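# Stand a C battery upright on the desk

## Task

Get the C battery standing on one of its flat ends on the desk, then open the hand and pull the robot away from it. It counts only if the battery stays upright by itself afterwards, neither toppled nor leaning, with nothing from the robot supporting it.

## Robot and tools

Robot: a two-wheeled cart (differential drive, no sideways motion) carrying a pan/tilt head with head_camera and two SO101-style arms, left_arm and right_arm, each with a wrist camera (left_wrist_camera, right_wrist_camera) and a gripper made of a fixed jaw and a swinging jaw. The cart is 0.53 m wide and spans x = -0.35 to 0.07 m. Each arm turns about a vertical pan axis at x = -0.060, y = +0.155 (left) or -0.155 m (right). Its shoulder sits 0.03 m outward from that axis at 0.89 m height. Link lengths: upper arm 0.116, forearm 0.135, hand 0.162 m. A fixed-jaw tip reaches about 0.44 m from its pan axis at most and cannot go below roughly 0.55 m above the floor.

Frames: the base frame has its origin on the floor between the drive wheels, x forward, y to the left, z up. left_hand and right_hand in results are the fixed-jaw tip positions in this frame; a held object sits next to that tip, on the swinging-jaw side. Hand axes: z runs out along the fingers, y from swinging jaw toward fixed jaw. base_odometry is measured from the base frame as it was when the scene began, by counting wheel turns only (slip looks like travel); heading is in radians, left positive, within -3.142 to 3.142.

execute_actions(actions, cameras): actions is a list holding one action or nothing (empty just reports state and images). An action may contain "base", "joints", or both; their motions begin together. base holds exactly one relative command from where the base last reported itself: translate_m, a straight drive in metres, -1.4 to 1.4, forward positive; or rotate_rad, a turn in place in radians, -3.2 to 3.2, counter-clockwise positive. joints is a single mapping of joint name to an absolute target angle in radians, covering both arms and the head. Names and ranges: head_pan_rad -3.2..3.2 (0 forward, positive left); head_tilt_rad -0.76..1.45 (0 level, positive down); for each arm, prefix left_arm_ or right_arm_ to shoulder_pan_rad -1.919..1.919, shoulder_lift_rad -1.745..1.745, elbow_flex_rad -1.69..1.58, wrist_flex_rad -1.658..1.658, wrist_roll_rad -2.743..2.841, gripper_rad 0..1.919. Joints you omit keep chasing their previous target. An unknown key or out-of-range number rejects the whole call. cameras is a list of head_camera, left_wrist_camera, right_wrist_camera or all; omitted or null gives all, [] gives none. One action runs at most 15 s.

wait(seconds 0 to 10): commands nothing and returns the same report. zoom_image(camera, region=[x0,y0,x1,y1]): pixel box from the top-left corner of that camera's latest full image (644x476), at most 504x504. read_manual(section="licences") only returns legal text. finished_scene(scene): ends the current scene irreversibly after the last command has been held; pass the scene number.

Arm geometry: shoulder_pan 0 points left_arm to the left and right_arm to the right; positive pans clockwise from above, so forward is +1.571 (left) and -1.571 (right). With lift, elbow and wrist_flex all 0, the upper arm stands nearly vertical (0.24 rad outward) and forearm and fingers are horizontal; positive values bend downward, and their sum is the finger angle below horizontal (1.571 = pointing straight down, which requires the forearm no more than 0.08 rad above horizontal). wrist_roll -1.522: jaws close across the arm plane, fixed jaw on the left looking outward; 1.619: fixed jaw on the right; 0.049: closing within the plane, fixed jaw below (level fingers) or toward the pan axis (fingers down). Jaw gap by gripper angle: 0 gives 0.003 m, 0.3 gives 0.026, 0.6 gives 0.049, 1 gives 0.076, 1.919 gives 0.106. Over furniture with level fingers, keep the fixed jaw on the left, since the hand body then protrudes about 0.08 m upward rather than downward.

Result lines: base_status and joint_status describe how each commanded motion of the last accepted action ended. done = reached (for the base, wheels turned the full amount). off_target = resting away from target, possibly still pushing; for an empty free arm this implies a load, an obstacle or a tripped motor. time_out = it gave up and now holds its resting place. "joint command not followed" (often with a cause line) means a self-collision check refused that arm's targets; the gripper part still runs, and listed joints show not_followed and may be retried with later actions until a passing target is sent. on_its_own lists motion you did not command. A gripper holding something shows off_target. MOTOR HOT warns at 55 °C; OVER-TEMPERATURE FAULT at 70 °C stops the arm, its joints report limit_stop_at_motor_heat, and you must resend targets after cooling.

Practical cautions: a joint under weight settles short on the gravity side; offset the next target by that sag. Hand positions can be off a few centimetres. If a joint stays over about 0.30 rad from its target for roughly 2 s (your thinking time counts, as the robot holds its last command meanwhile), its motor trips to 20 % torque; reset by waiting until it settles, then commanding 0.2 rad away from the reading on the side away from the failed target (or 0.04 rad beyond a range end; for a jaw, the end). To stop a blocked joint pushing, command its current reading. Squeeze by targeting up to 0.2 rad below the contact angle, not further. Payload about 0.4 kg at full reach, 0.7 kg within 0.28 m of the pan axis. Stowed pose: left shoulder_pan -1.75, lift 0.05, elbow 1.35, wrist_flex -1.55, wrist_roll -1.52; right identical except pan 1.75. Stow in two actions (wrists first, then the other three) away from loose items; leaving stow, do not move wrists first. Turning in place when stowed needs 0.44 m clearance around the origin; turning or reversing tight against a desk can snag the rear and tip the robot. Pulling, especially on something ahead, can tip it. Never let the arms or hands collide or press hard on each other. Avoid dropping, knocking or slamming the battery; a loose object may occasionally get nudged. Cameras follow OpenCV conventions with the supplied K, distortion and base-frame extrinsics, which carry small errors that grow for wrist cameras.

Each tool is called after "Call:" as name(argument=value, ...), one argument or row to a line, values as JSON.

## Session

Call:
execute_actions(
  actions=[],
)

Scene clock: 0.00 s.
base_odometry: x=+0.000 y=+0.000 heading=+0.000 (m, m, rad; odometry frame)
base_status: not commanded
joint_positions: head_pan_rad=-0.032 head_tilt_rad=-0.016 left_arm_shoulder_pan_rad=-1.730 left_arm_shoulder_lift_rad=+0.078 left_arm_elbow_flex_rad=+1.280 left_arm_wrist_flex_rad=-1.595 left_arm_wrist_roll_rad=-1.508 left_arm_gripper_rad=+1.920 right_arm_shoulder_pan_rad=+1.784 right_arm_shoulder_lift_rad=+0.017 right_arm_elbow_flex_rad=+1.321 right_arm_wrist_flex_rad=-1.442 right_arm_wrist_roll_rad=-1.548 right_arm_gripper_rad=+1.920
joint_status: not commanded
left_hand: x=-0.3123 y=+0.1065 z=+0.9107 quat_wxyz=(-0.057, -0.616, -0.054, +0.784) (m; base frame)
right_hand: x=-0.3120 y=-0.1084 z=+0.8926 quat_wxyz=(-0.070, +0.665, -0.080, -0.740) (m; base frame)
pictures: head_camera, left_wrist_camera, right_wrist_camera
camera_calibration (this result's frames):
head_camera: T_world_to_cam=[[-0.0684964, -0.997616, -0.00842782, 0.00764923], [-0.00689096, 0.00892056, -0.999936, 1.1921], [0.997628, -0.068434, -0.00748556, 0.0476063], [0, 0, 0, 1]] pos_world=[-0.0387547, 0.000254649, 1.19245]
left_wrist_camera: T_world_to_cam=[[-0.208189, 0.976752, 0.0511148, -0.223616], [0.372848, 0.127567, -0.919082, 0.953492], [-0.904235, -0.172285, -0.390738, 0.164921], [0, 0, 0, 1]] pos_world=[-0.252935, 0.125196, 0.952208]
right_wrist_camera: T_world_to_cam=[[0.181698, 0.983196, -0.0176276, 0.173946], [0.422999, -0.0943289, -0.901207, 0.951072], [-0.887726, 0.156291, -0.43303, 0.193324], [0, 0, 0, 1]] pos_world=[-0.262289, -0.111524, 0.943894]
Images, in order (width x height): head_camera 644x476, left_wrist_camera 644x476, right_wrist_camera 644x476.

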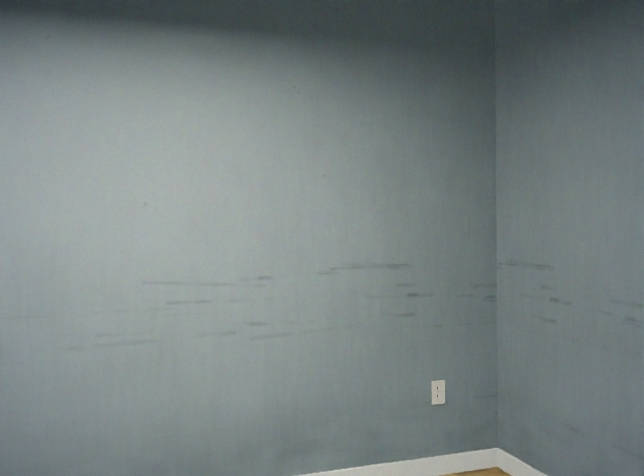

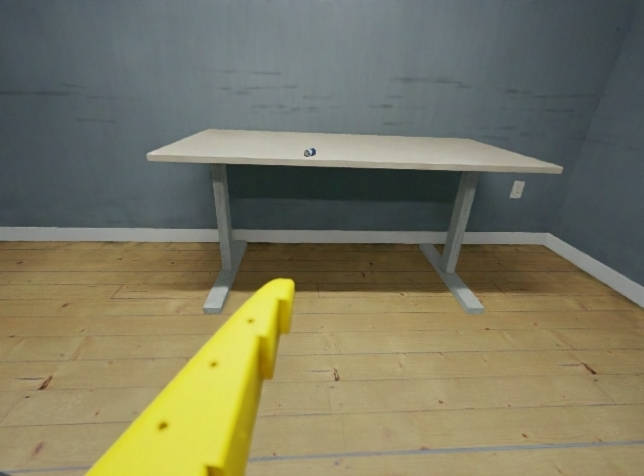

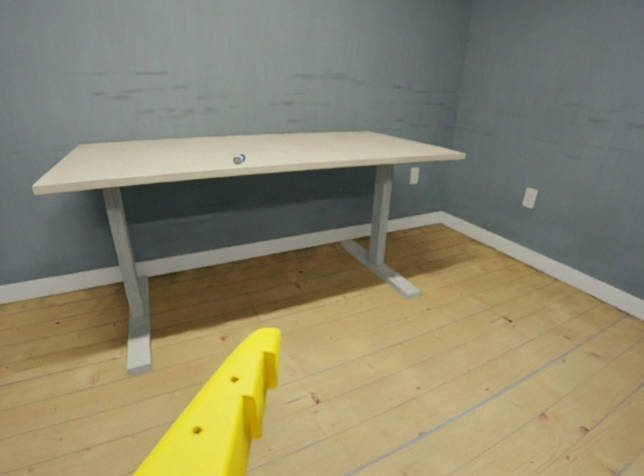

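Call:
execute_actions(
  actions=[
    {"base": {"rotate_rad": -2.93}, "joints": {"head_pan_rad": 0.0, "head_tilt_rad": 0.4}},
  ],
  cameras=["head_camera"],
)

Scene clock: 5.57 s.
base_odometry: x=-0.001 y=+0.000 heading=-2.929 (m, m, rad; odometry frame)
base_status: done
joint_positions: head_pan_rad=-0.010 head_tilt_rad=+0.393 left_arm_shoulder_pan_rad=-1.730 left_arm_shoulder_lift_rad=+0.078 left_arm_elbow_flex_rad=+1.280 left_arm_wrist_flex_rad=-1.595 left_arm_wrist_roll_rad=-1.508 left_arm_gripper_rad=+1.920 right_arm_shoulder_pan_rad=+1.784 right_arm_shoulder_lift_rad=+0.017 right_arm_elbow_flex_rad=+1.321 right_arm_wrist_flex_rad=-1.442 right_arm_wrist_roll_rad=-1.548 right_arm_gripper_rad=+1.920
joint_status: all done
left_hand: x=-0.3123 y=+0.1065 z=+0.9107 quat_wxyz=(-0.057, -0.616, -0.054, +0.784) (m; base frame)
right_hand: x=-0.3120 y=-0.1084 z=+0.8926 quat_wxyz=(-0.070, +0.665, -0.080, -0.740) (m; base frame)
pictures: head_camera
camera_calibration (this result's frames):
head_camera: T_world_to_cam=[[-0.0471598, -0.998863, 0.00696335, -0.00906319], [-0.404579, 0.0127269, -0.914414, 1.07498], [0.913286, -0.0459408, -0.404719, 0.500858], [0, 0, 0, 1]] pos_world=[-0.0229414, 0.000275792, 1.18574]
Images, in order (width x height): head_camera 644x476.

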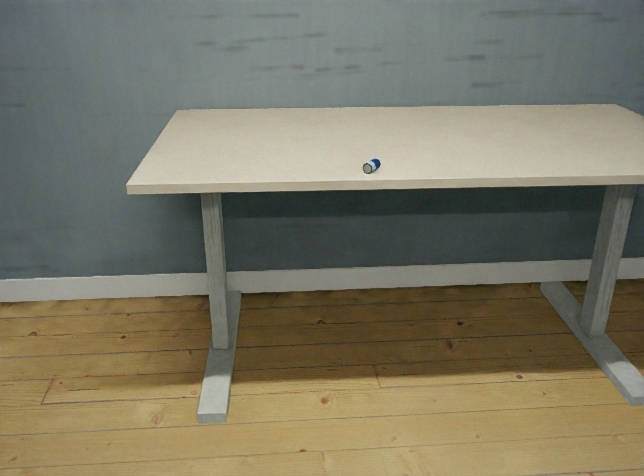

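Call:
zoom_image(
  camera="head_camera",
  region=[342, 145, 402, 195],
)

Region (342, 145, 402, 195) of head_camera's 644x476 image, scaled by 8.400.

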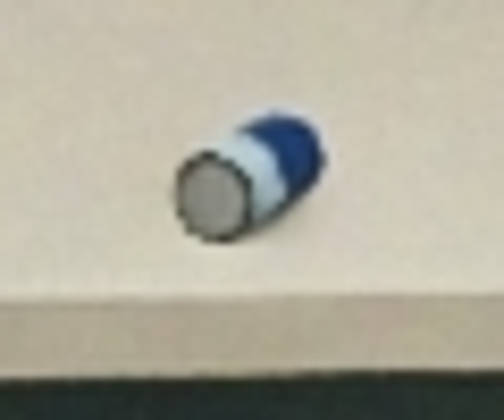

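Call:
execute_actions(
  actions=[
    {"base": {"translate_m": 1.15}, "joints": {"head_pan_rad": -0.45, "head_tilt_rad": 0.95, "right_arm_shoulder_pan_rad": -1.0, "right_arm_shoulder_lift_rad": 0.1, "right_arm_elbow_flex_rad": -0.2, "right_arm_gripper_rad": 0.7}},
  ],
  cameras=["head_camera"],
)

Scene clock: 14.57 s.
base_odometry: x=-1.125 y=-0.242 heading=-2.927 (m, m, rad; odometry frame)
base_status: done
joint_positions: head_pan_rad=-0.440 head_tilt_rad=+0.945 left_arm_shoulder_pan_rad=-1.730 left_arm_shoulder_lift_rad=+0.078 left_arm_elbow_flex_rad=+1.280 left_arm_wrist_flex_rad=-1.595 left_arm_wrist_roll_rad=-1.508 left_arm_gripper_rad=+1.920 right_arm_shoulder_pan_rad=-0.990 right_arm_shoulder_lift_rad=+0.109 right_arm_elbow_flex_rad=-0.168 right_arm_wrist_flex_rad=-1.442 right_arm_wrist_roll_rad=-1.548 right_arm_gripper_rad=+0.711
joint_status: all done
left_hand: x=-0.3123 y=+0.1065 z=+0.9107 quat_wxyz=(-0.057, -0.616, -0.054, +0.784) (m; base frame)
right_hand: x=+0.1248 y=-0.2672 z=+1.1761 quat_wxyz=(+0.961, +0.010, +0.033, -0.274) (m; base frame)
pictures: head_camera
camera_calibration (this result's frames):
head_camera: T_world_to_cam=[[-0.451048, -0.892137, 0.0254341, -0.0493057], [-0.741714, 0.358842, -0.566651, 0.658855], [0.496404, -0.274451, -0.823565, 0.963357], [0, 0, 0, 1]] pos_world=[-0.0117707, -0.0160177, 1.16798]
Images, in order (width x height): head_camera 644x476.

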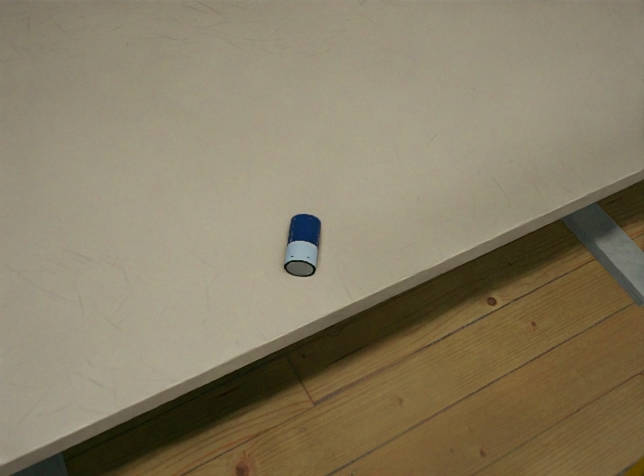

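Call:
zoom_image(
  camera="head_camera",
  region=[252, 200, 352, 340],
)

Region (252, 200, 352, 340) of head_camera's 644x476 image, scaled by 3.600; it fills the left 360 columns of this view, and the rest is white.

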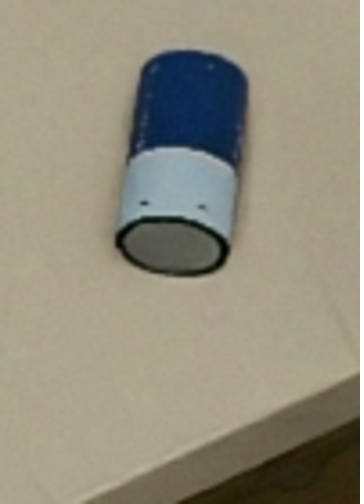

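Call:
execute_actions(
  actions=[
    {"base": {"translate_m": 0.085}, "joints": {"head_pan_rad": -0.6, "head_tilt_rad": 1.1, "right_arm_shoulder_pan_rad": -1.66, "right_arm_shoulder_lift_rad": 0.59, "right_arm_elbow_flex_rad": -0.495, "right_arm_wrist_flex_rad": 1.51, "right_arm_wrist_roll_rad": -2.175}},
  ],
  cameras=["head_camera", "right_wrist_camera"],
)

Scene clock: 19.13 s.
base_odometry: x=-1.208 y=-0.260 heading=-2.927 (m, m, rad; odometry frame)
base_status: done
joint_positions: head_pan_rad=-0.590 head_tilt_rad=+1.095 left_arm_shoulder_pan_rad=-1.730 left_arm_shoulder_lift_rad=+0.078 left_arm_elbow_flex_rad=+1.280 left_arm_wrist_flex_rad=-1.595 left_arm_wrist_roll_rad=-1.508 left_arm_gripper_rad=+1.920 right_arm_shoulder_pan_rad=-1.651 right_arm_shoulder_lift_rad=+0.612 right_arm_elbow_flex_rad=-0.461 right_arm_wrist_flex_rad=+1.498 right_arm_wrist_roll_rad=-2.167 right_arm_gripper_rad=+0.711
joint_status: all done
left_hand: x=-0.3123 y=+0.1065 z=+0.9107 quat_wxyz=(-0.057, -0.616, -0.054, +0.784) (m; base frame)
right_hand: x=+0.1828 y=-0.1293 z=+0.7945 quat_wxyz=(-0.037, +0.279, +0.960, -0.014) (m; base frame)
pictures: head_camera, right_wrist_camera
camera_calibration (this result's frames):
head_camera: T_world_to_cam=[[-0.575867, -0.817016, 0.0293425, -0.0596708], [-0.742494, 0.507645, -0.437034, 0.509629], [0.342168, -0.27346, -0.898966, 1.04289], [0, 0, 0, 1]] pos_world=[-0.0128107, -0.0222731, 1.162]
right_wrist_camera: T_world_to_cam=[[-0.531745, -0.846697, 0.0187712, -0.0322003], [-0.685717, 0.443442, 0.577193, -0.250982], [-0.497031, 0.294048, -0.816392, 0.844258], [0, 0, 0, 1]] pos_world=[0.230398, -0.16422, 0.834715]
Images, in order (width x height): head_camera 644x476, right_wrist_camera 644x476.

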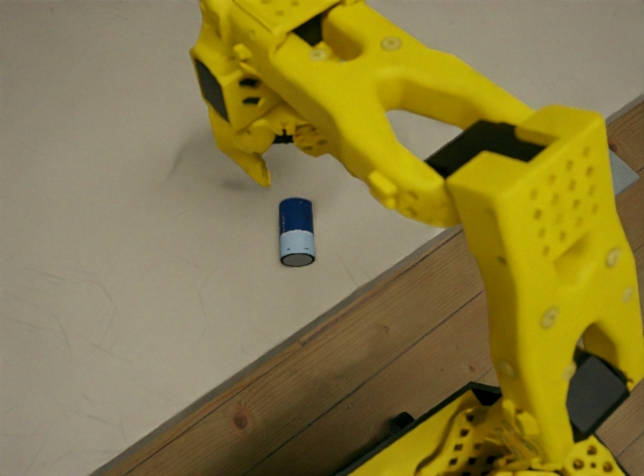

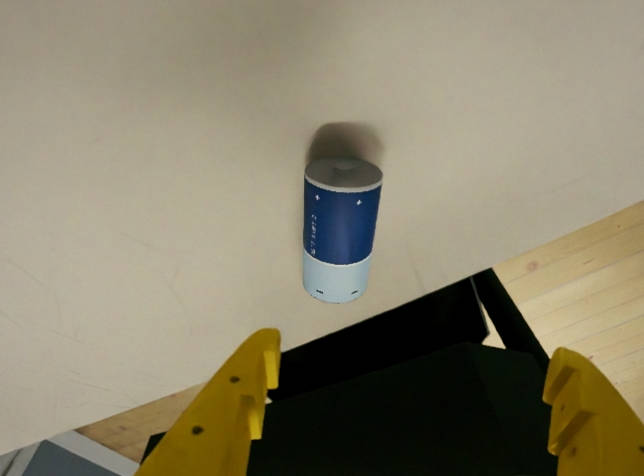

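Call:
zoom_image(
  camera="right_wrist_camera",
  region=[240, 140, 440, 360],
)

Region (240, 140, 440, 360) of right_wrist_camera's 644x476 image, scaled by 2.291; it fills the left 458 columns of this view, and the rest is white.

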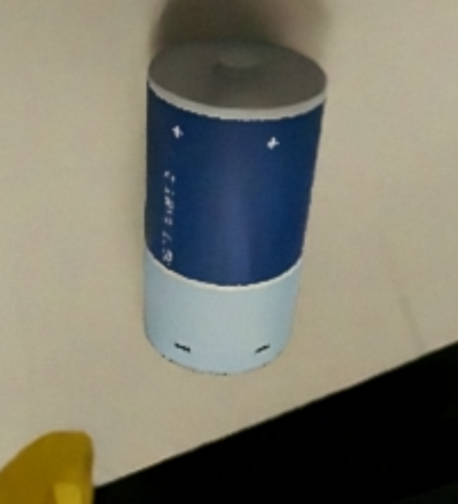

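Call:
execute_actions(
  actions=[
    {"joints": {"right_arm_shoulder_pan_rad": -1.685, "right_arm_shoulder_lift_rad": 0.70, "right_arm_elbow_flex_rad": -0.30, "right_arm_wrist_flex_rad": 1.216, "right_arm_wrist_roll_rad": -2.23}},
  ],
  cameras=["head_camera", "right_wrist_camera"],
)

Scene clock: 22.77 s.
base_odometry: x=-1.208 y=-0.260 heading=-2.927 (m, m, rad; odometry frame)
base_status: not commanded
joint_positions: head_pan_rad=-0.590 head_tilt_rad=+1.095 left_arm_shoulder_pan_rad=-1.730 left_arm_shoulder_lift_rad=+0.078 left_arm_elbow_flex_rad=+1.280 left_arm_wrist_flex_rad=-1.595 left_arm_wrist_roll_rad=-1.508 left_arm_gripper_rad=+1.920 right_arm_shoulder_pan_rad=-1.674 right_arm_shoulder_lift_rad=+0.717 right_arm_elbow_flex_rad=-0.297 right_arm_wrist_flex_rad=+1.227 right_arm_wrist_roll_rad=-2.220 right_arm_gripper_rad=+0.711
joint_status: all done
left_hand: x=-0.3123 y=+0.1065 z=+0.9107 quat_wxyz=(-0.057, -0.616, -0.054, +0.784) (m; base frame)
right_hand: x=+0.1816 y=-0.1240 z=+0.7499 quat_wxyz=(-0.035, +0.293, +0.955, -0.015) (m; base frame)
pictures: head_camera, right_wrist_camera
camera_calibration (this result's frames):
head_camera: T_world_to_cam=[[-0.575867, -0.817016, 0.0293425, -0.0596708], [-0.742494, 0.507645, -0.437034, 0.509629], [0.342168, -0.27346, -0.898966, 1.04289], [0, 0, 0, 1]] pos_world=[-0.0128107, -0.0222731, 1.162]
right_wrist_camera: T_world_to_cam=[[-0.556129, -0.830854, 0.0200359, -0.0220862], [-0.674512, 0.465304, 0.573172, -0.224694], [-0.485545, 0.305243, -0.81919, 0.807085], [0, 0, 0, 1]] pos_world=[0.228035, -0.160157, 0.790387]
Images, in order (width x height): head_camera 644x476, right_wrist_camera 644x476.

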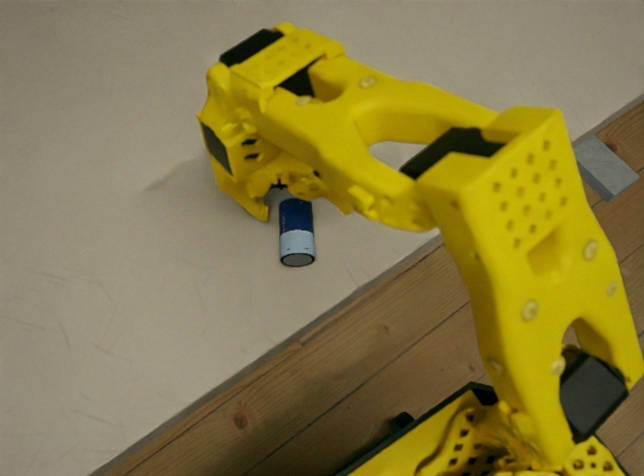

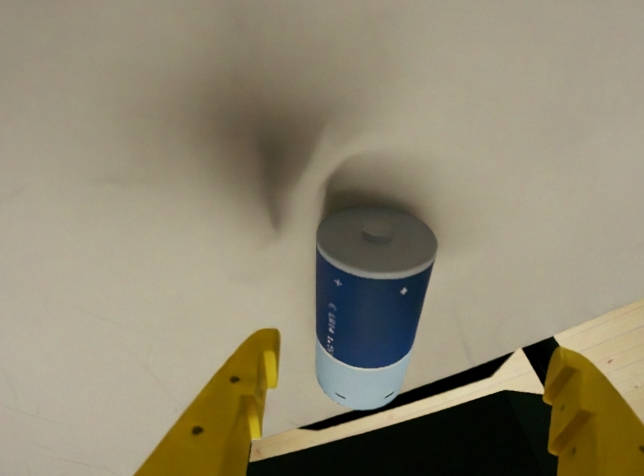

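Call:
execute_actions(
  actions=[
    {"joints": {"right_arm_shoulder_lift_rad": 0.782, "right_arm_elbow_flex_rad": -0.264, "right_arm_wrist_flex_rad": 1.098, "right_arm_gripper_rad": 0.52}},
  ],
  cameras=["right_wrist_camera"],
)

Scene clock: 24.33 s.
base_odometry: x=-1.208 y=-0.260 heading=-2.927 (m, m, rad; odometry frame)
base_status: not commanded
joint_positions: head_pan_rad=-0.590 head_tilt_rad=+1.095 left_arm_shoulder_pan_rad=-1.730 left_arm_shoulder_lift_rad=+0.078 left_arm_elbow_flex_rad=+1.280 left_arm_wrist_flex_rad=-1.595 left_arm_wrist_roll_rad=-1.508 left_arm_gripper_rad=+1.920 right_arm_shoulder_pan_rad=-1.674 right_arm_shoulder_lift_rad=+0.798 right_arm_elbow_flex_rad=-0.262 right_arm_wrist_flex_rad=+1.110 right_arm_wrist_roll_rad=-2.220 right_arm_gripper_rad=+0.531
joint_status: all done
left_hand: x=-0.3123 y=+0.1065 z=+0.9107 quat_wxyz=(-0.057, -0.616, -0.054, +0.784) (m; base frame)
right_hand: x=+0.1800 y=-0.1241 z=+0.7277 quat_wxyz=(-0.035, +0.293, +0.955, -0.015) (m; base frame)
pictures: right_wrist_camera
camera_calibration (this result's frames):
right_wrist_camera: T_world_to_cam=[[-0.556129, -0.830854, 0.0200359, -0.022666], [-0.674512, 0.465304, 0.573172, -0.212983], [-0.485545, 0.305243, -0.81919, 0.788196], [0, 0, 0, 1]] pos_world=[0.22644, -0.160322, 0.768212]
Images, in order (width x height): right_wrist_camera 644x476.

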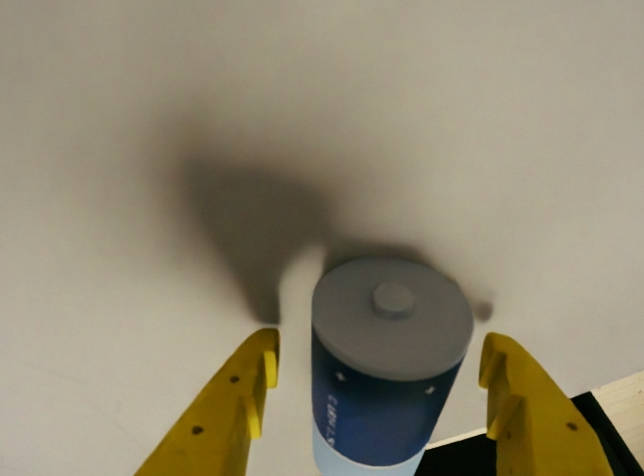

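Call:
execute_actions(
  actions=[
    {"joints": {"right_arm_gripper_rad": 0.13}},
  ],
  cameras=["right_wrist_camera"],
)

Scene clock: 25.23 s.
base_odometry: x=-1.208 y=-0.260 heading=-2.927 (m, m, rad; odometry frame)
base_status: not commanded
joint_positions: head_pan_rad=-0.590 head_tilt_rad=+1.095 left_arm_shoulder_pan_rad=-1.730 left_arm_shoulder_lift_rad=+0.078 left_arm_elbow_flex_rad=+1.280 left_arm_wrist_flex_rad=-1.595 left_arm_wrist_roll_rad=-1.508 left_arm_gripper_rad=+1.920 right_arm_shoulder_pan_rad=-1.675 right_arm_shoulder_lift_rad=+0.798 right_arm_elbow_flex_rad=-0.262 right_arm_wrist_flex_rad=+1.110 right_arm_wrist_roll_rad=-2.220 right_arm_gripper_rad=+0.310
joint_status: right_arm_gripper_rad off_target (ended at +0.310, target +0.130)
left_hand: x=-0.3123 y=+0.1065 z=+0.9107 quat_wxyz=(-0.057, -0.616, -0.054, +0.784) (m; base frame)
right_hand: x=+0.1800 y=-0.1238 z=+0.7277 quat_wxyz=(-0.035, +0.292, +0.956, -0.015) (m; base frame)
pictures: right_wrist_camera
camera_calibration (this result's frames):
right_wrist_camera: T_world_to_cam=[[-0.554854, -0.831706, 0.0200359, -0.0227216], [-0.675225, 0.464269, 0.573172, -0.213186], [-0.486013, 0.304498, -0.81919, 0.788052], [0, 0, 0, 1]] pos_world=[0.226448, -0.159882, 0.768212]
Images, in order (width x height): right_wrist_camera 644x476.

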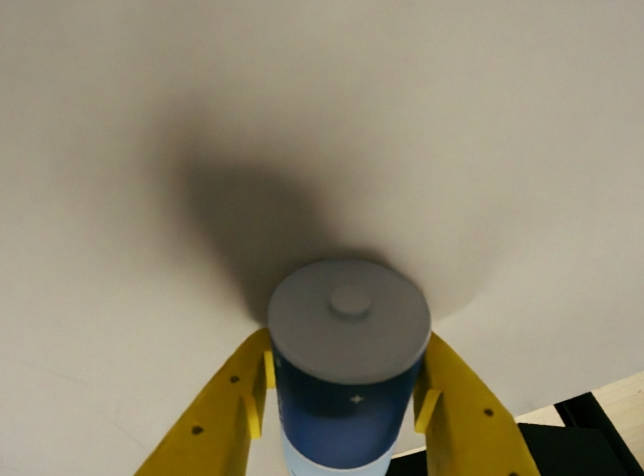

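Call:
execute_actions(
  actions=[
    {"joints": {"right_arm_shoulder_lift_rad": 0.55}},
  ],
  cameras=[],
)

Call:
execute_actions(
  actions=[
    {"joints": {"right_arm_wrist_flex_rad": -1.385, "right_arm_wrist_roll_rad": -1.54, "head_pan_rad": -0.4, "head_tilt_rad": 0.95}},
  ],
  cameras=[],
)

Call:
execute_actions(
  actions=[
    {"joints": {"right_arm_shoulder_lift_rad": 1.128, "right_arm_elbow_flex_rad": 0.265}},
  ],
  cameras=["head_camera", "right_wrist_camera"],
)

Scene clock: 28.43 s.
base_odometry: x=-1.208 y=-0.260 heading=-2.927 (m, m, rad; odometry frame)
base_status: not commanded
joint_positions: head_pan_rad=-0.590 head_tilt_rad=+1.095 left_arm_shoulder_pan_rad=-1.730 left_arm_shoulder_lift_rad=+0.078 left_arm_elbow_flex_rad=+1.280 left_arm_wrist_flex_rad=-1.595 left_arm_wrist_roll_rad=-1.508 left_arm_gripper_rad=+1.920 right_arm_shoulder_pan_rad=-1.675 right_arm_shoulder_lift_rad=+0.609 right_arm_elbow_flex_rad=-0.259 right_arm_wrist_flex_rad=+1.110 right_arm_wrist_roll_rad=-2.220 right_arm_gripper_rad=+0.310
joint_status: all done
left_hand: x=-0.3123 y=+0.1065 z=+0.9107 quat_wxyz=(-0.057, -0.616, -0.054, +0.784) (m; base frame)
right_hand: x=+0.2066 y=-0.1210 z=+0.7698 quat_wxyz=(+0.051, +0.292, +0.955, +0.021) (m; base frame)
pictures: none
No camera images: the call's "cameras" was empty. Leave "cameras" out to get every camera's image.

Scene clock: 30.80 s.
base_odometry: x=-1.208 y=-0.260 heading=-2.927 (m, m, rad; odometry frame)
base_status: not commanded
joint_positions: head_pan_rad=-0.410 head_tilt_rad=+0.965 left_arm_shoulder_pan_rad=-1.730 left_arm_shoulder_lift_rad=+0.078 left_arm_elbow_flex_rad=+1.280 left_arm_wrist_flex_rad=-1.595 left_arm_wrist_roll_rad=-1.508 left_arm_gripper_rad=+1.920 right_arm_shoulder_pan_rad=-1.675 right_arm_shoulder_lift_rad=+0.609 right_arm_elbow_flex_rad=-0.249 right_arm_wrist_flex_rad=-1.365 right_arm_wrist_roll_rad=-1.549 right_arm_gripper_rad=+0.310
joint_status: all done
left_hand: x=-0.3123 y=+0.1065 z=+0.9107 quat_wxyz=(-0.057, -0.616, -0.054, +0.784) (m; base frame)
right_hand: x=+0.2692 y=-0.1127 z=+1.0633 quat_wxyz=(+0.958, -0.011, +0.279, +0.063) (m; base frame)
pictures: none
No camera images: the call's "cameras" was empty. Leave "cameras" out to get every camera's image.

Scene clock: 31.90 s.
base_odometry: x=-1.208 y=-0.260 heading=-2.927 (m, m, rad; odometry frame)
base_status: not commanded
joint_positions: head_pan_rad=-0.410 head_tilt_rad=+0.965 left_arm_shoulder_pan_rad=-1.730 left_arm_shoulder_lift_rad=+0.078 left_arm_elbow_flex_rad=+1.280 left_arm_wrist_flex_rad=-1.595 left_arm_wrist_roll_rad=-1.508 left_arm_gripper_rad=+1.920 right_arm_shoulder_pan_rad=-1.675 right_arm_shoulder_lift_rad=+1.152 right_arm_elbow_flex_rad=+0.269 right_arm_wrist_flex_rad=-1.369 right_arm_wrist_roll_rad=-1.549 right_arm_gripper_rad=+0.310
joint_status: all done
left_hand: x=-0.3123 y=+0.1065 z=+0.9107 quat_wxyz=(-0.057, -0.616, -0.054, +0.784) (m; base frame)
right_hand: x=+0.2676 y=-0.1129 z=+0.7731 quat_wxyz=(+0.687, -0.028, +0.725, +0.045) (m; base frame)
pictures: head_camera, right_wrist_camera
camera_calibration (this result's frames):
head_camera: T_world_to_cam=[[-0.423565, -0.905493, 0.0259875, -0.048651], [-0.762363, 0.340824, -0.550129, 0.638868], [0.489281, -0.252827, -0.834675, 0.975809], [0, 0, 0, 1]] pos_world=[-0.0110021, -0.0150836, 1.16721]
right_wrist_camera: T_world_to_cam=[[0.13118, -0.991076, -0.0236645, -0.133726], [-0.565842, -0.0552527, -0.82266, 0.806074], [0.814011, 0.121307, -0.568041, 0.30182], [0, 0, 0, 1]] pos_world=[0.227968, -0.124608, 0.831406]
Images, in order (width x height): head_camera 644x476, right_wrist_camera 644x476.

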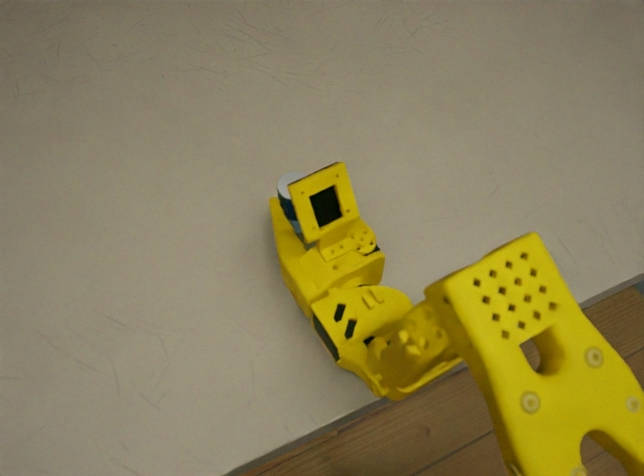

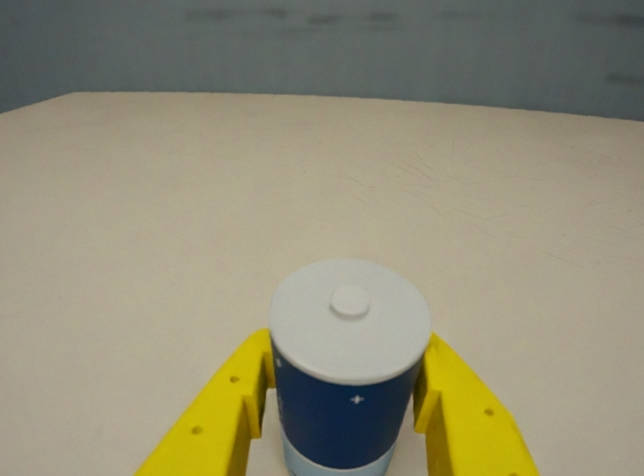

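Call:
execute_actions(
  actions=[
    {"joints": {"right_arm_shoulder_lift_rad": 1.19, "right_arm_wrist_flex_rad": -1.41}},
  ],
  cameras=["right_wrist_camera"],
)

Scene clock: 35.27 s.
base_odometry: x=-1.208 y=-0.260 heading=-2.927 (m, m, rad; odometry frame)
base_status: not commanded
joint_positions: head_pan_rad=-0.410 head_tilt_rad=+0.965 left_arm_shoulder_pan_rad=-1.730 left_arm_shoulder_lift_rad=+0.078 left_arm_elbow_flex_rad=+1.280 left_arm_wrist_flex_rad=-1.595 left_arm_wrist_roll_rad=-1.508 left_arm_gripper_rad=+1.920 right_arm_shoulder_pan_rad=-1.675 right_arm_shoulder_lift_rad=+1.212 right_arm_elbow_flex_rad=+0.269 right_arm_wrist_flex_rad=-1.381 right_arm_wrist_roll_rad=-1.549 right_arm_gripper_rad=+0.310
joint_status: all done
left_hand: x=-0.3123 y=+0.1065 z=+0.9107 quat_wxyz=(-0.057, -0.616, -0.054, +0.784) (m; base frame)
right_hand: x=+0.2601 y=-0.1137 z=+0.7573 quat_wxyz=(+0.669, -0.029, +0.741, +0.044) (m; base frame)
pictures: right_wrist_camera
camera_calibration (this result's frames):
right_wrist_camera: T_world_to_cam=[[0.130031, -0.991197, -0.024926, -0.132653], [-0.604096, -0.0592642, -0.794705, 0.777143], [0.786232, 0.118394, -0.606484, 0.335094], [0, 0, 0, 1]] pos_world=[0.223256, -0.125102, 0.817522]
Images, in order (width x height): right_wrist_camera 644x476.

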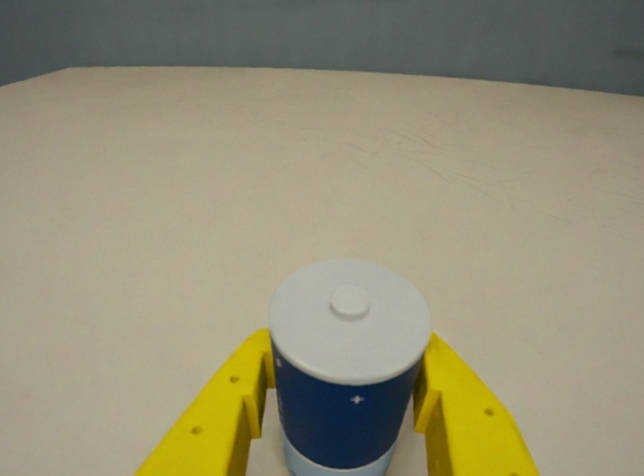

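Call:
execute_actions(
  actions=[
    {"joints": {"right_arm_shoulder_lift_rad": 1.245, "right_arm_elbow_flex_rad": 0.19, "right_arm_wrist_flex_rad": -1.42}},
  ],
  cameras=[],
)

Scene clock: 36.30 s.
base_odometry: x=-1.208 y=-0.260 heading=-2.927 (m, m, rad; odometry frame)
base_status: not commanded
joint_positions: head_pan_rad=-0.410 head_tilt_rad=+0.965 left_arm_shoulder_pan_rad=-1.730 left_arm_shoulder_lift_rad=+0.078 left_arm_elbow_flex_rad=+1.280 left_arm_wrist_flex_rad=-1.595 left_arm_wrist_roll_rad=-1.508 left_arm_gripper_rad=+1.920 right_arm_shoulder_pan_rad=-1.675 right_arm_shoulder_lift_rad=+1.266 right_arm_elbow_flex_rad=+0.218 right_arm_wrist_flex_rad=-1.392 right_arm_wrist_roll_rad=-1.549 right_arm_gripper_rad=+0.310
joint_status: all done
left_hand: x=-0.3123 y=+0.1065 z=+0.9107 quat_wxyz=(-0.057, -0.616, -0.054, +0.784) (m; base frame)
right_hand: x=+0.2603 y=-0.1136 z=+0.7523 quat_wxyz=(+0.672, -0.029, +0.739, +0.044) (m; base frame)
pictures: none
No camera images: the call's "cameras" was empty. Leave "cameras" out to get every camera's image.

Call:
execute_actions(
  actions=[
    {"joints": {"right_arm_shoulder_lift_rad": 1.295, "right_arm_elbow_flex_rad": 0.145}},
  ],
  cameras=[],
)

Scene clock: 37.03 s.
base_odometry: x=-1.208 y=-0.260 heading=-2.927 (m, m, rad; odometry frame)
base_status: not commanded
joint_positions: head_pan_rad=-0.410 head_tilt_rad=+0.965 left_arm_shoulder_pan_rad=-1.730 left_arm_shoulder_lift_rad=+0.078 left_arm_elbow_flex_rad=+1.280 left_arm_wrist_flex_rad=-1.595 left_arm_wrist_roll_rad=-1.508 left_arm_gripper_rad=+1.920 right_arm_shoulder_pan_rad=-1.675 right_arm_shoulder_lift_rad=+1.315 right_arm_elbow_flex_rad=+0.175 right_arm_wrist_flex_rad=-1.393 right_arm_wrist_roll_rad=-1.549 right_arm_gripper_rad=+0.310
joint_status: all done
left_hand: x=-0.3123 y=+0.1065 z=+0.9107 quat_wxyz=(-0.057, -0.616, -0.054, +0.784) (m; base frame)
right_hand: x=+0.2596 y=-0.1137 z=+0.7458 quat_wxyz=(+0.670, -0.029, +0.740, +0.044) (m; base frame)
pictures: none
No camera images: the call's "cameras" was empty. Leave "cameras" out to get every camera's image.

Call:
execute_actions(
  actions=[
    {"joints": {"right_arm_shoulder_lift_rad": 1.345, "right_arm_elbow_flex_rad": 0.097}},
  ],
  cameras=["head_camera", "right_wrist_camera"],
)

Scene clock: 39.43 s.
base_odometry: x=-1.208 y=-0.260 heading=-2.927 (m, m, rad; odometry frame)
base_status: not commanded
joint_positions: head_pan_rad=-0.410 head_tilt_rad=+0.965 left_arm_shoulder_pan_rad=-1.730 left_arm_shoulder_lift_rad=+0.078 left_arm_elbow_flex_rad=+1.280 left_arm_wrist_flex_rad=-1.595 left_arm_wrist_roll_rad=-1.508 left_arm_gripper_rad=+1.920 right_arm_shoulder_pan_rad=-1.675 right_arm_shoulder_lift_rad=+1.359 right_arm_elbow_flex_rad=+0.119 right_arm_wrist_flex_rad=-1.399 right_arm_wrist_roll_rad=-1.549 right_arm_gripper_rad=+0.310
joint_status: all done
left_hand: x=-0.3123 y=+0.1065 z=+0.9107 quat_wxyz=(-0.057, -0.616, -0.054, +0.784) (m; base frame)
right_hand: x=+0.2615 y=-0.1135 z=+0.7438 quat_wxyz=(+0.677, -0.028, +0.734, +0.045) (m; base frame)
pictures: head_camera, right_wrist_camera
camera_calibration (this result's frames):
head_camera: T_world_to_cam=[[-0.423559, -0.905495, 0.0259873, -0.0486505], [-0.762361, 0.340817, -0.550136, 0.638876], [0.489288, -0.252827, -0.834671, 0.975805], [0, 0, 0, 1]] pos_world=[-0.0110022, -0.0150833, 1.16721]
right_wrist_camera: T_world_to_cam=[[0.130558, -0.991141, -0.0243631, -0.133578], [-0.586984, -0.0574697, -0.807556, 0.772515], [0.799002, 0.119733, -0.589287, 0.309758], [0, 0, 0, 1]] pos_world=[0.223396, -0.125087, 0.803132]
Images, in order (width x height): head_camera 644x476, right_wrist_camera 644x476.

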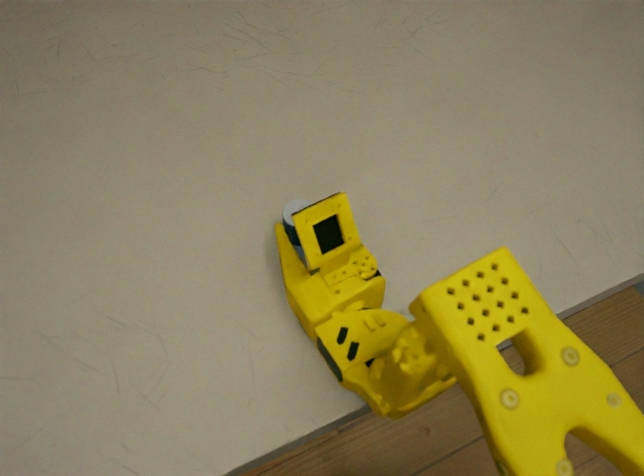

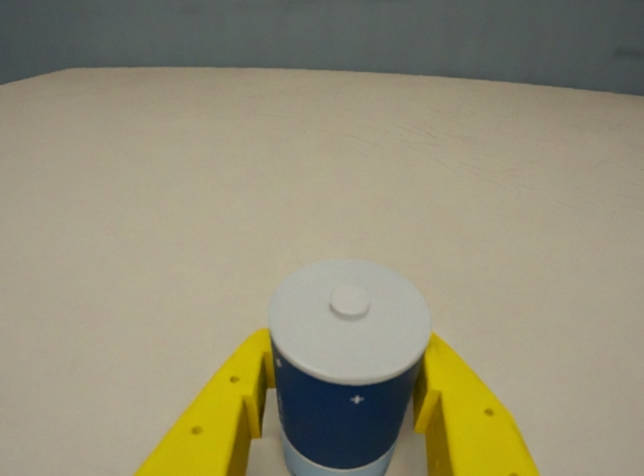

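Call:
execute_actions(
  actions=[],
)

Scene clock: 40.13 s.
base_odometry: x=-1.208 y=-0.260 heading=-2.927 (m, m, rad; odometry frame)
base_status: not commanded
joint_positions: head_pan_rad=-0.410 head_tilt_rad=+0.965 left_arm_shoulder_pan_rad=-1.730 left_arm_shoulder_lift_rad=+0.078 left_arm_elbow_flex_rad=+1.280 left_arm_wrist_flex_rad=-1.595 left_arm_wrist_roll_rad=-1.508 left_arm_gripper_rad=+1.920 right_arm_shoulder_pan_rad=-1.675 right_arm_shoulder_lift_rad=+1.359 right_arm_elbow_flex_rad=+0.119 right_arm_wrist_flex_rad=-1.399 right_arm_wrist_roll_rad=-1.549 right_arm_gripper_rad=+0.310
joint_status: all done
left_hand: x=-0.3123 y=+0.1065 z=+0.9107 quat_wxyz=(-0.057, -0.616, -0.054, +0.784) (m; base frame)
right_hand: x=+0.2615 y=-0.1135 z=+0.7438 quat_wxyz=(+0.677, -0.028, +0.734, +0.045) (m; base frame)
pictures: head_camera, left_wrist_camera, right_wrist_camera
camera_calibration (this result's frames):
head_camera: T_world_to_cam=[[-0.423559, -0.905495, 0.0259873, -0.0486505], [-0.762361, 0.340817, -0.550136, 0.638876], [0.489288, -0.252827, -0.834671, 0.975805], [0, 0, 0, 1]] pos_world=[-0.0110022, -0.0150833, 1.16721]
left_wrist_camera: T_world_to_cam=[[-0.208189, 0.976752, 0.0511148, -0.223616], [0.372848, 0.127567, -0.919082, 0.953492], [-0.904235, -0.172285, -0.390738, 0.164921], [0, 0, 0, 1]] pos_world=[-0.252935, 0.125196, 0.952208]
right_wrist_camera: T_world_to_cam=[[0.130558, -0.991141, -0.0243631, -0.133578], [-0.586984, -0.0574697, -0.807556, 0.772515], [0.799002, 0.119733, -0.589287, 0.309758], [0, 0, 0, 1]] pos_world=[0.223396, -0.125087, 0.803132]
Images, in order (width x height): head_camera 644x476, left_wrist_camera 644x476, right_wrist_camera 644x476.

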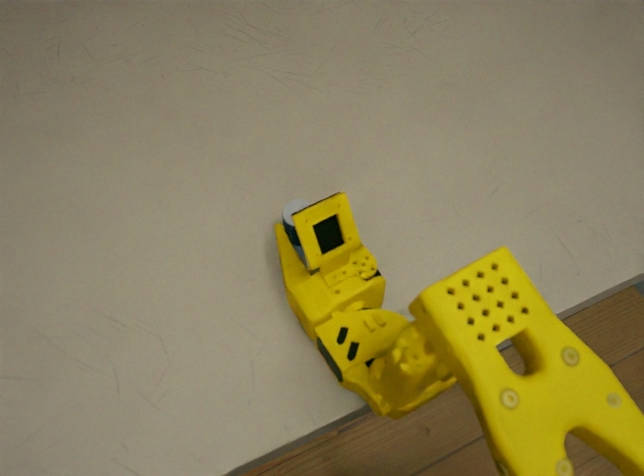

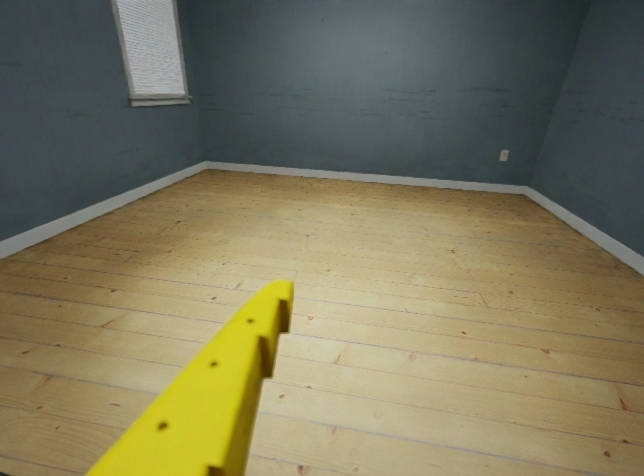

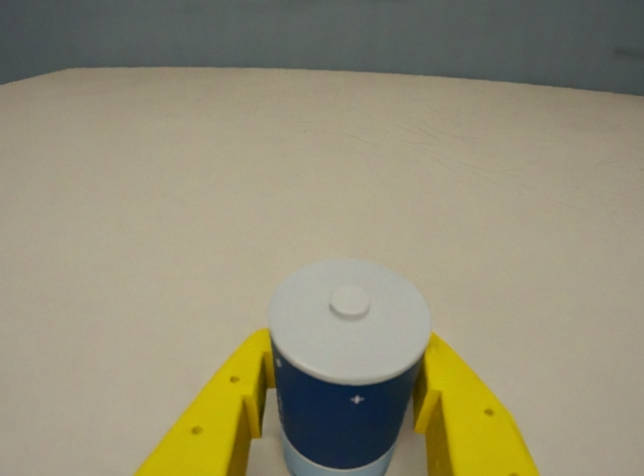

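Call:
execute_actions(
  actions=[
    {"joints": {"right_arm_gripper_rad": 0.7}},
  ],
  cameras=["head_camera", "right_wrist_camera"],
)

Scene clock: 41.20 s.
base_odometry: x=-1.208 y=-0.260 heading=-2.927 (m, m, rad; odometry frame)
base_status: not commanded
joint_positions: head_pan_rad=-0.410 head_tilt_rad=+0.965 left_arm_shoulder_pan_rad=-1.730 left_arm_shoulder_lift_rad=+0.078 left_arm_elbow_flex_rad=+1.280 left_arm_wrist_flex_rad=-1.595 left_arm_wrist_roll_rad=-1.508 left_arm_gripper_rad=+1.920 right_arm_shoulder_pan_rad=-1.675 right_arm_shoulder_lift_rad=+1.359 right_arm_elbow_flex_rad=+0.119 right_arm_wrist_flex_rad=-1.399 right_arm_wrist_roll_rad=-1.549 right_arm_gripper_rad=+0.688
joint_status: all done
left_hand: x=-0.3123 y=+0.1065 z=+0.9107 quat_wxyz=(-0.057, -0.616, -0.054, +0.784) (m; base frame)
right_hand: x=+0.2615 y=-0.1135 z=+0.7438 quat_wxyz=(+0.677, -0.028, +0.734, +0.045) (m; base frame)
pictures: head_camera, right_wrist_camera
camera_calibration (this result's frames):
head_camera: T_world_to_cam=[[-0.423559, -0.905495, 0.0259873, -0.0486505], [-0.762361, 0.340817, -0.550136, 0.638876], [0.489288, -0.252827, -0.834671, 0.975805], [0, 0, 0, 1]] pos_world=[-0.0110022, -0.0150833, 1.16721]
right_wrist_camera: T_world_to_cam=[[0.130558, -0.991141, -0.0243631, -0.133578], [-0.586984, -0.0574697, -0.807556, 0.772515], [0.799002, 0.119733, -0.589287, 0.309758], [0, 0, 0, 1]] pos_world=[0.223396, -0.125087, 0.803132]
Images, in order (width x height): head_camera 644x476, right_wrist_camera 644x476.

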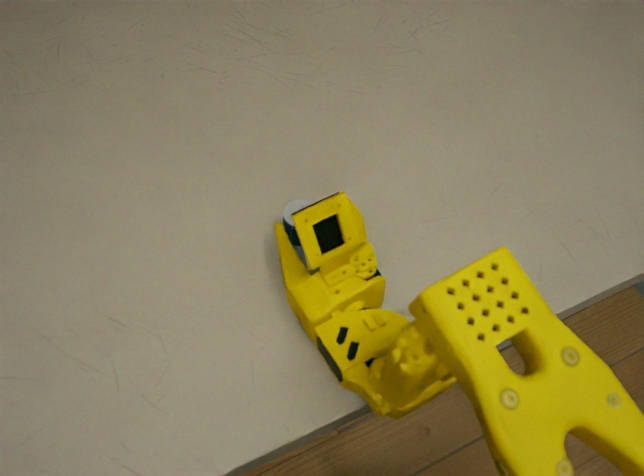

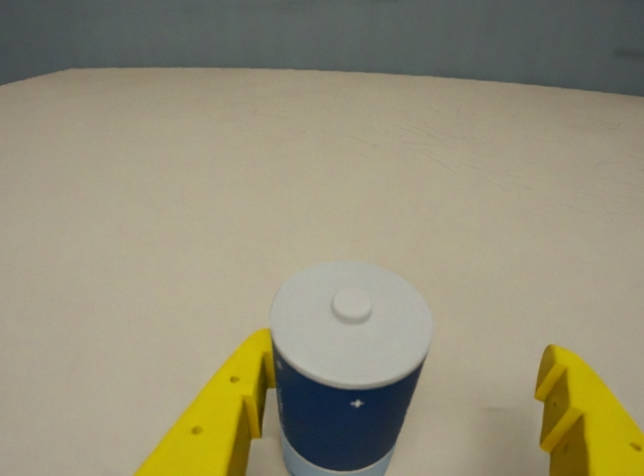

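The battery stays standing. Backing away now.

Call:
execute_actions(
  actions=[
    {"base": {"translate_m": -0.2}, "joints": {"head_pan_rad": -0.25, "head_tilt_rad": 0.75}},
  ],
  cameras=["head_camera", "right_wrist_camera"],
)

Scene clock: 43.17 s.
base_odometry: x=-1.013 y=-0.217 heading=-2.924 (m, m, rad; odometry frame)
base_status: done
joint_positions: head_pan_rad=-0.260 head_tilt_rad=+0.764 left_arm_shoulder_pan_rad=-1.730 left_arm_shoulder_lift_rad=+0.078 left_arm_elbow_flex_rad=+1.280 left_arm_wrist_flex_rad=-1.595 left_arm_wrist_roll_rad=-1.508 left_arm_gripper_rad=+1.920 right_arm_shoulder_pan_rad=-1.675 right_arm_shoulder_lift_rad=+1.359 right_arm_elbow_flex_rad=+0.116 right_arm_wrist_flex_rad=-1.399 right_arm_wrist_roll_rad=-1.549 right_arm_gripper_rad=+0.689
joint_status: all done
left_hand: x=-0.3123 y=+0.1065 z=+0.9107 quat_wxyz=(-0.057, -0.616, -0.054, +0.784) (m; base frame)
right_hand: x=+0.2619 y=-0.1135 z=+0.7443 quat_wxyz=(+0.678, -0.028, +0.733, +0.045) (m; base frame)
pictures: head_camera, right_wrist_camera
camera_calibration (this result's frames):
head_camera: T_world_to_cam=[[-0.287942, -0.957439, 0.0199821, -0.0353646], [-0.68265, 0.190578, -0.705457, 0.821397], [0.671624, -0.216771, -0.708471, 0.839119], [0, 0, 0, 1]] pos_world=[-0.0130286, -0.00850281, 1.17466]
right_wrist_camera: T_world_to_cam=[[0.130632, -0.991134, -0.0242818, -0.133656], [-0.584517, -0.057211, -0.809362, 0.773948], [0.800797, 0.119922, -0.586808, 0.307424], [0, 0, 0, 1]] pos_world=[0.223661, -0.125059, 0.803557]
Images, in order (width x height): head_camera 644x476, right_wrist_camera 644x476.

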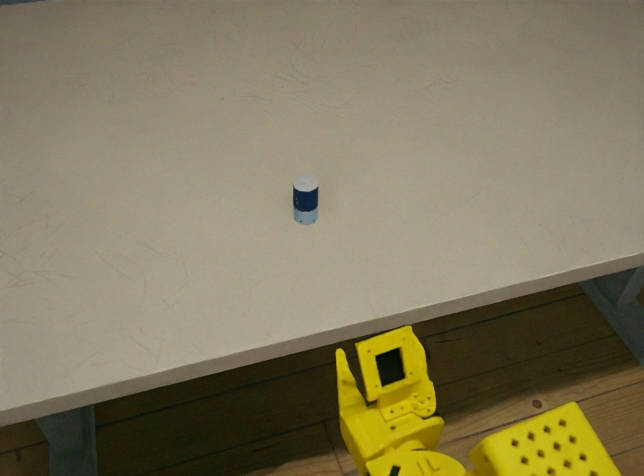

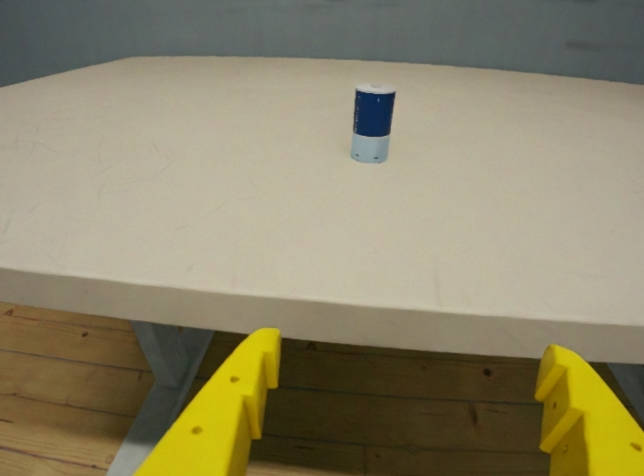

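The battery is standing upright on its flat end, and the hand is clear of the desk.

Call:
finished_scene(
  scene=2,
)

The scene is finished: the task was done.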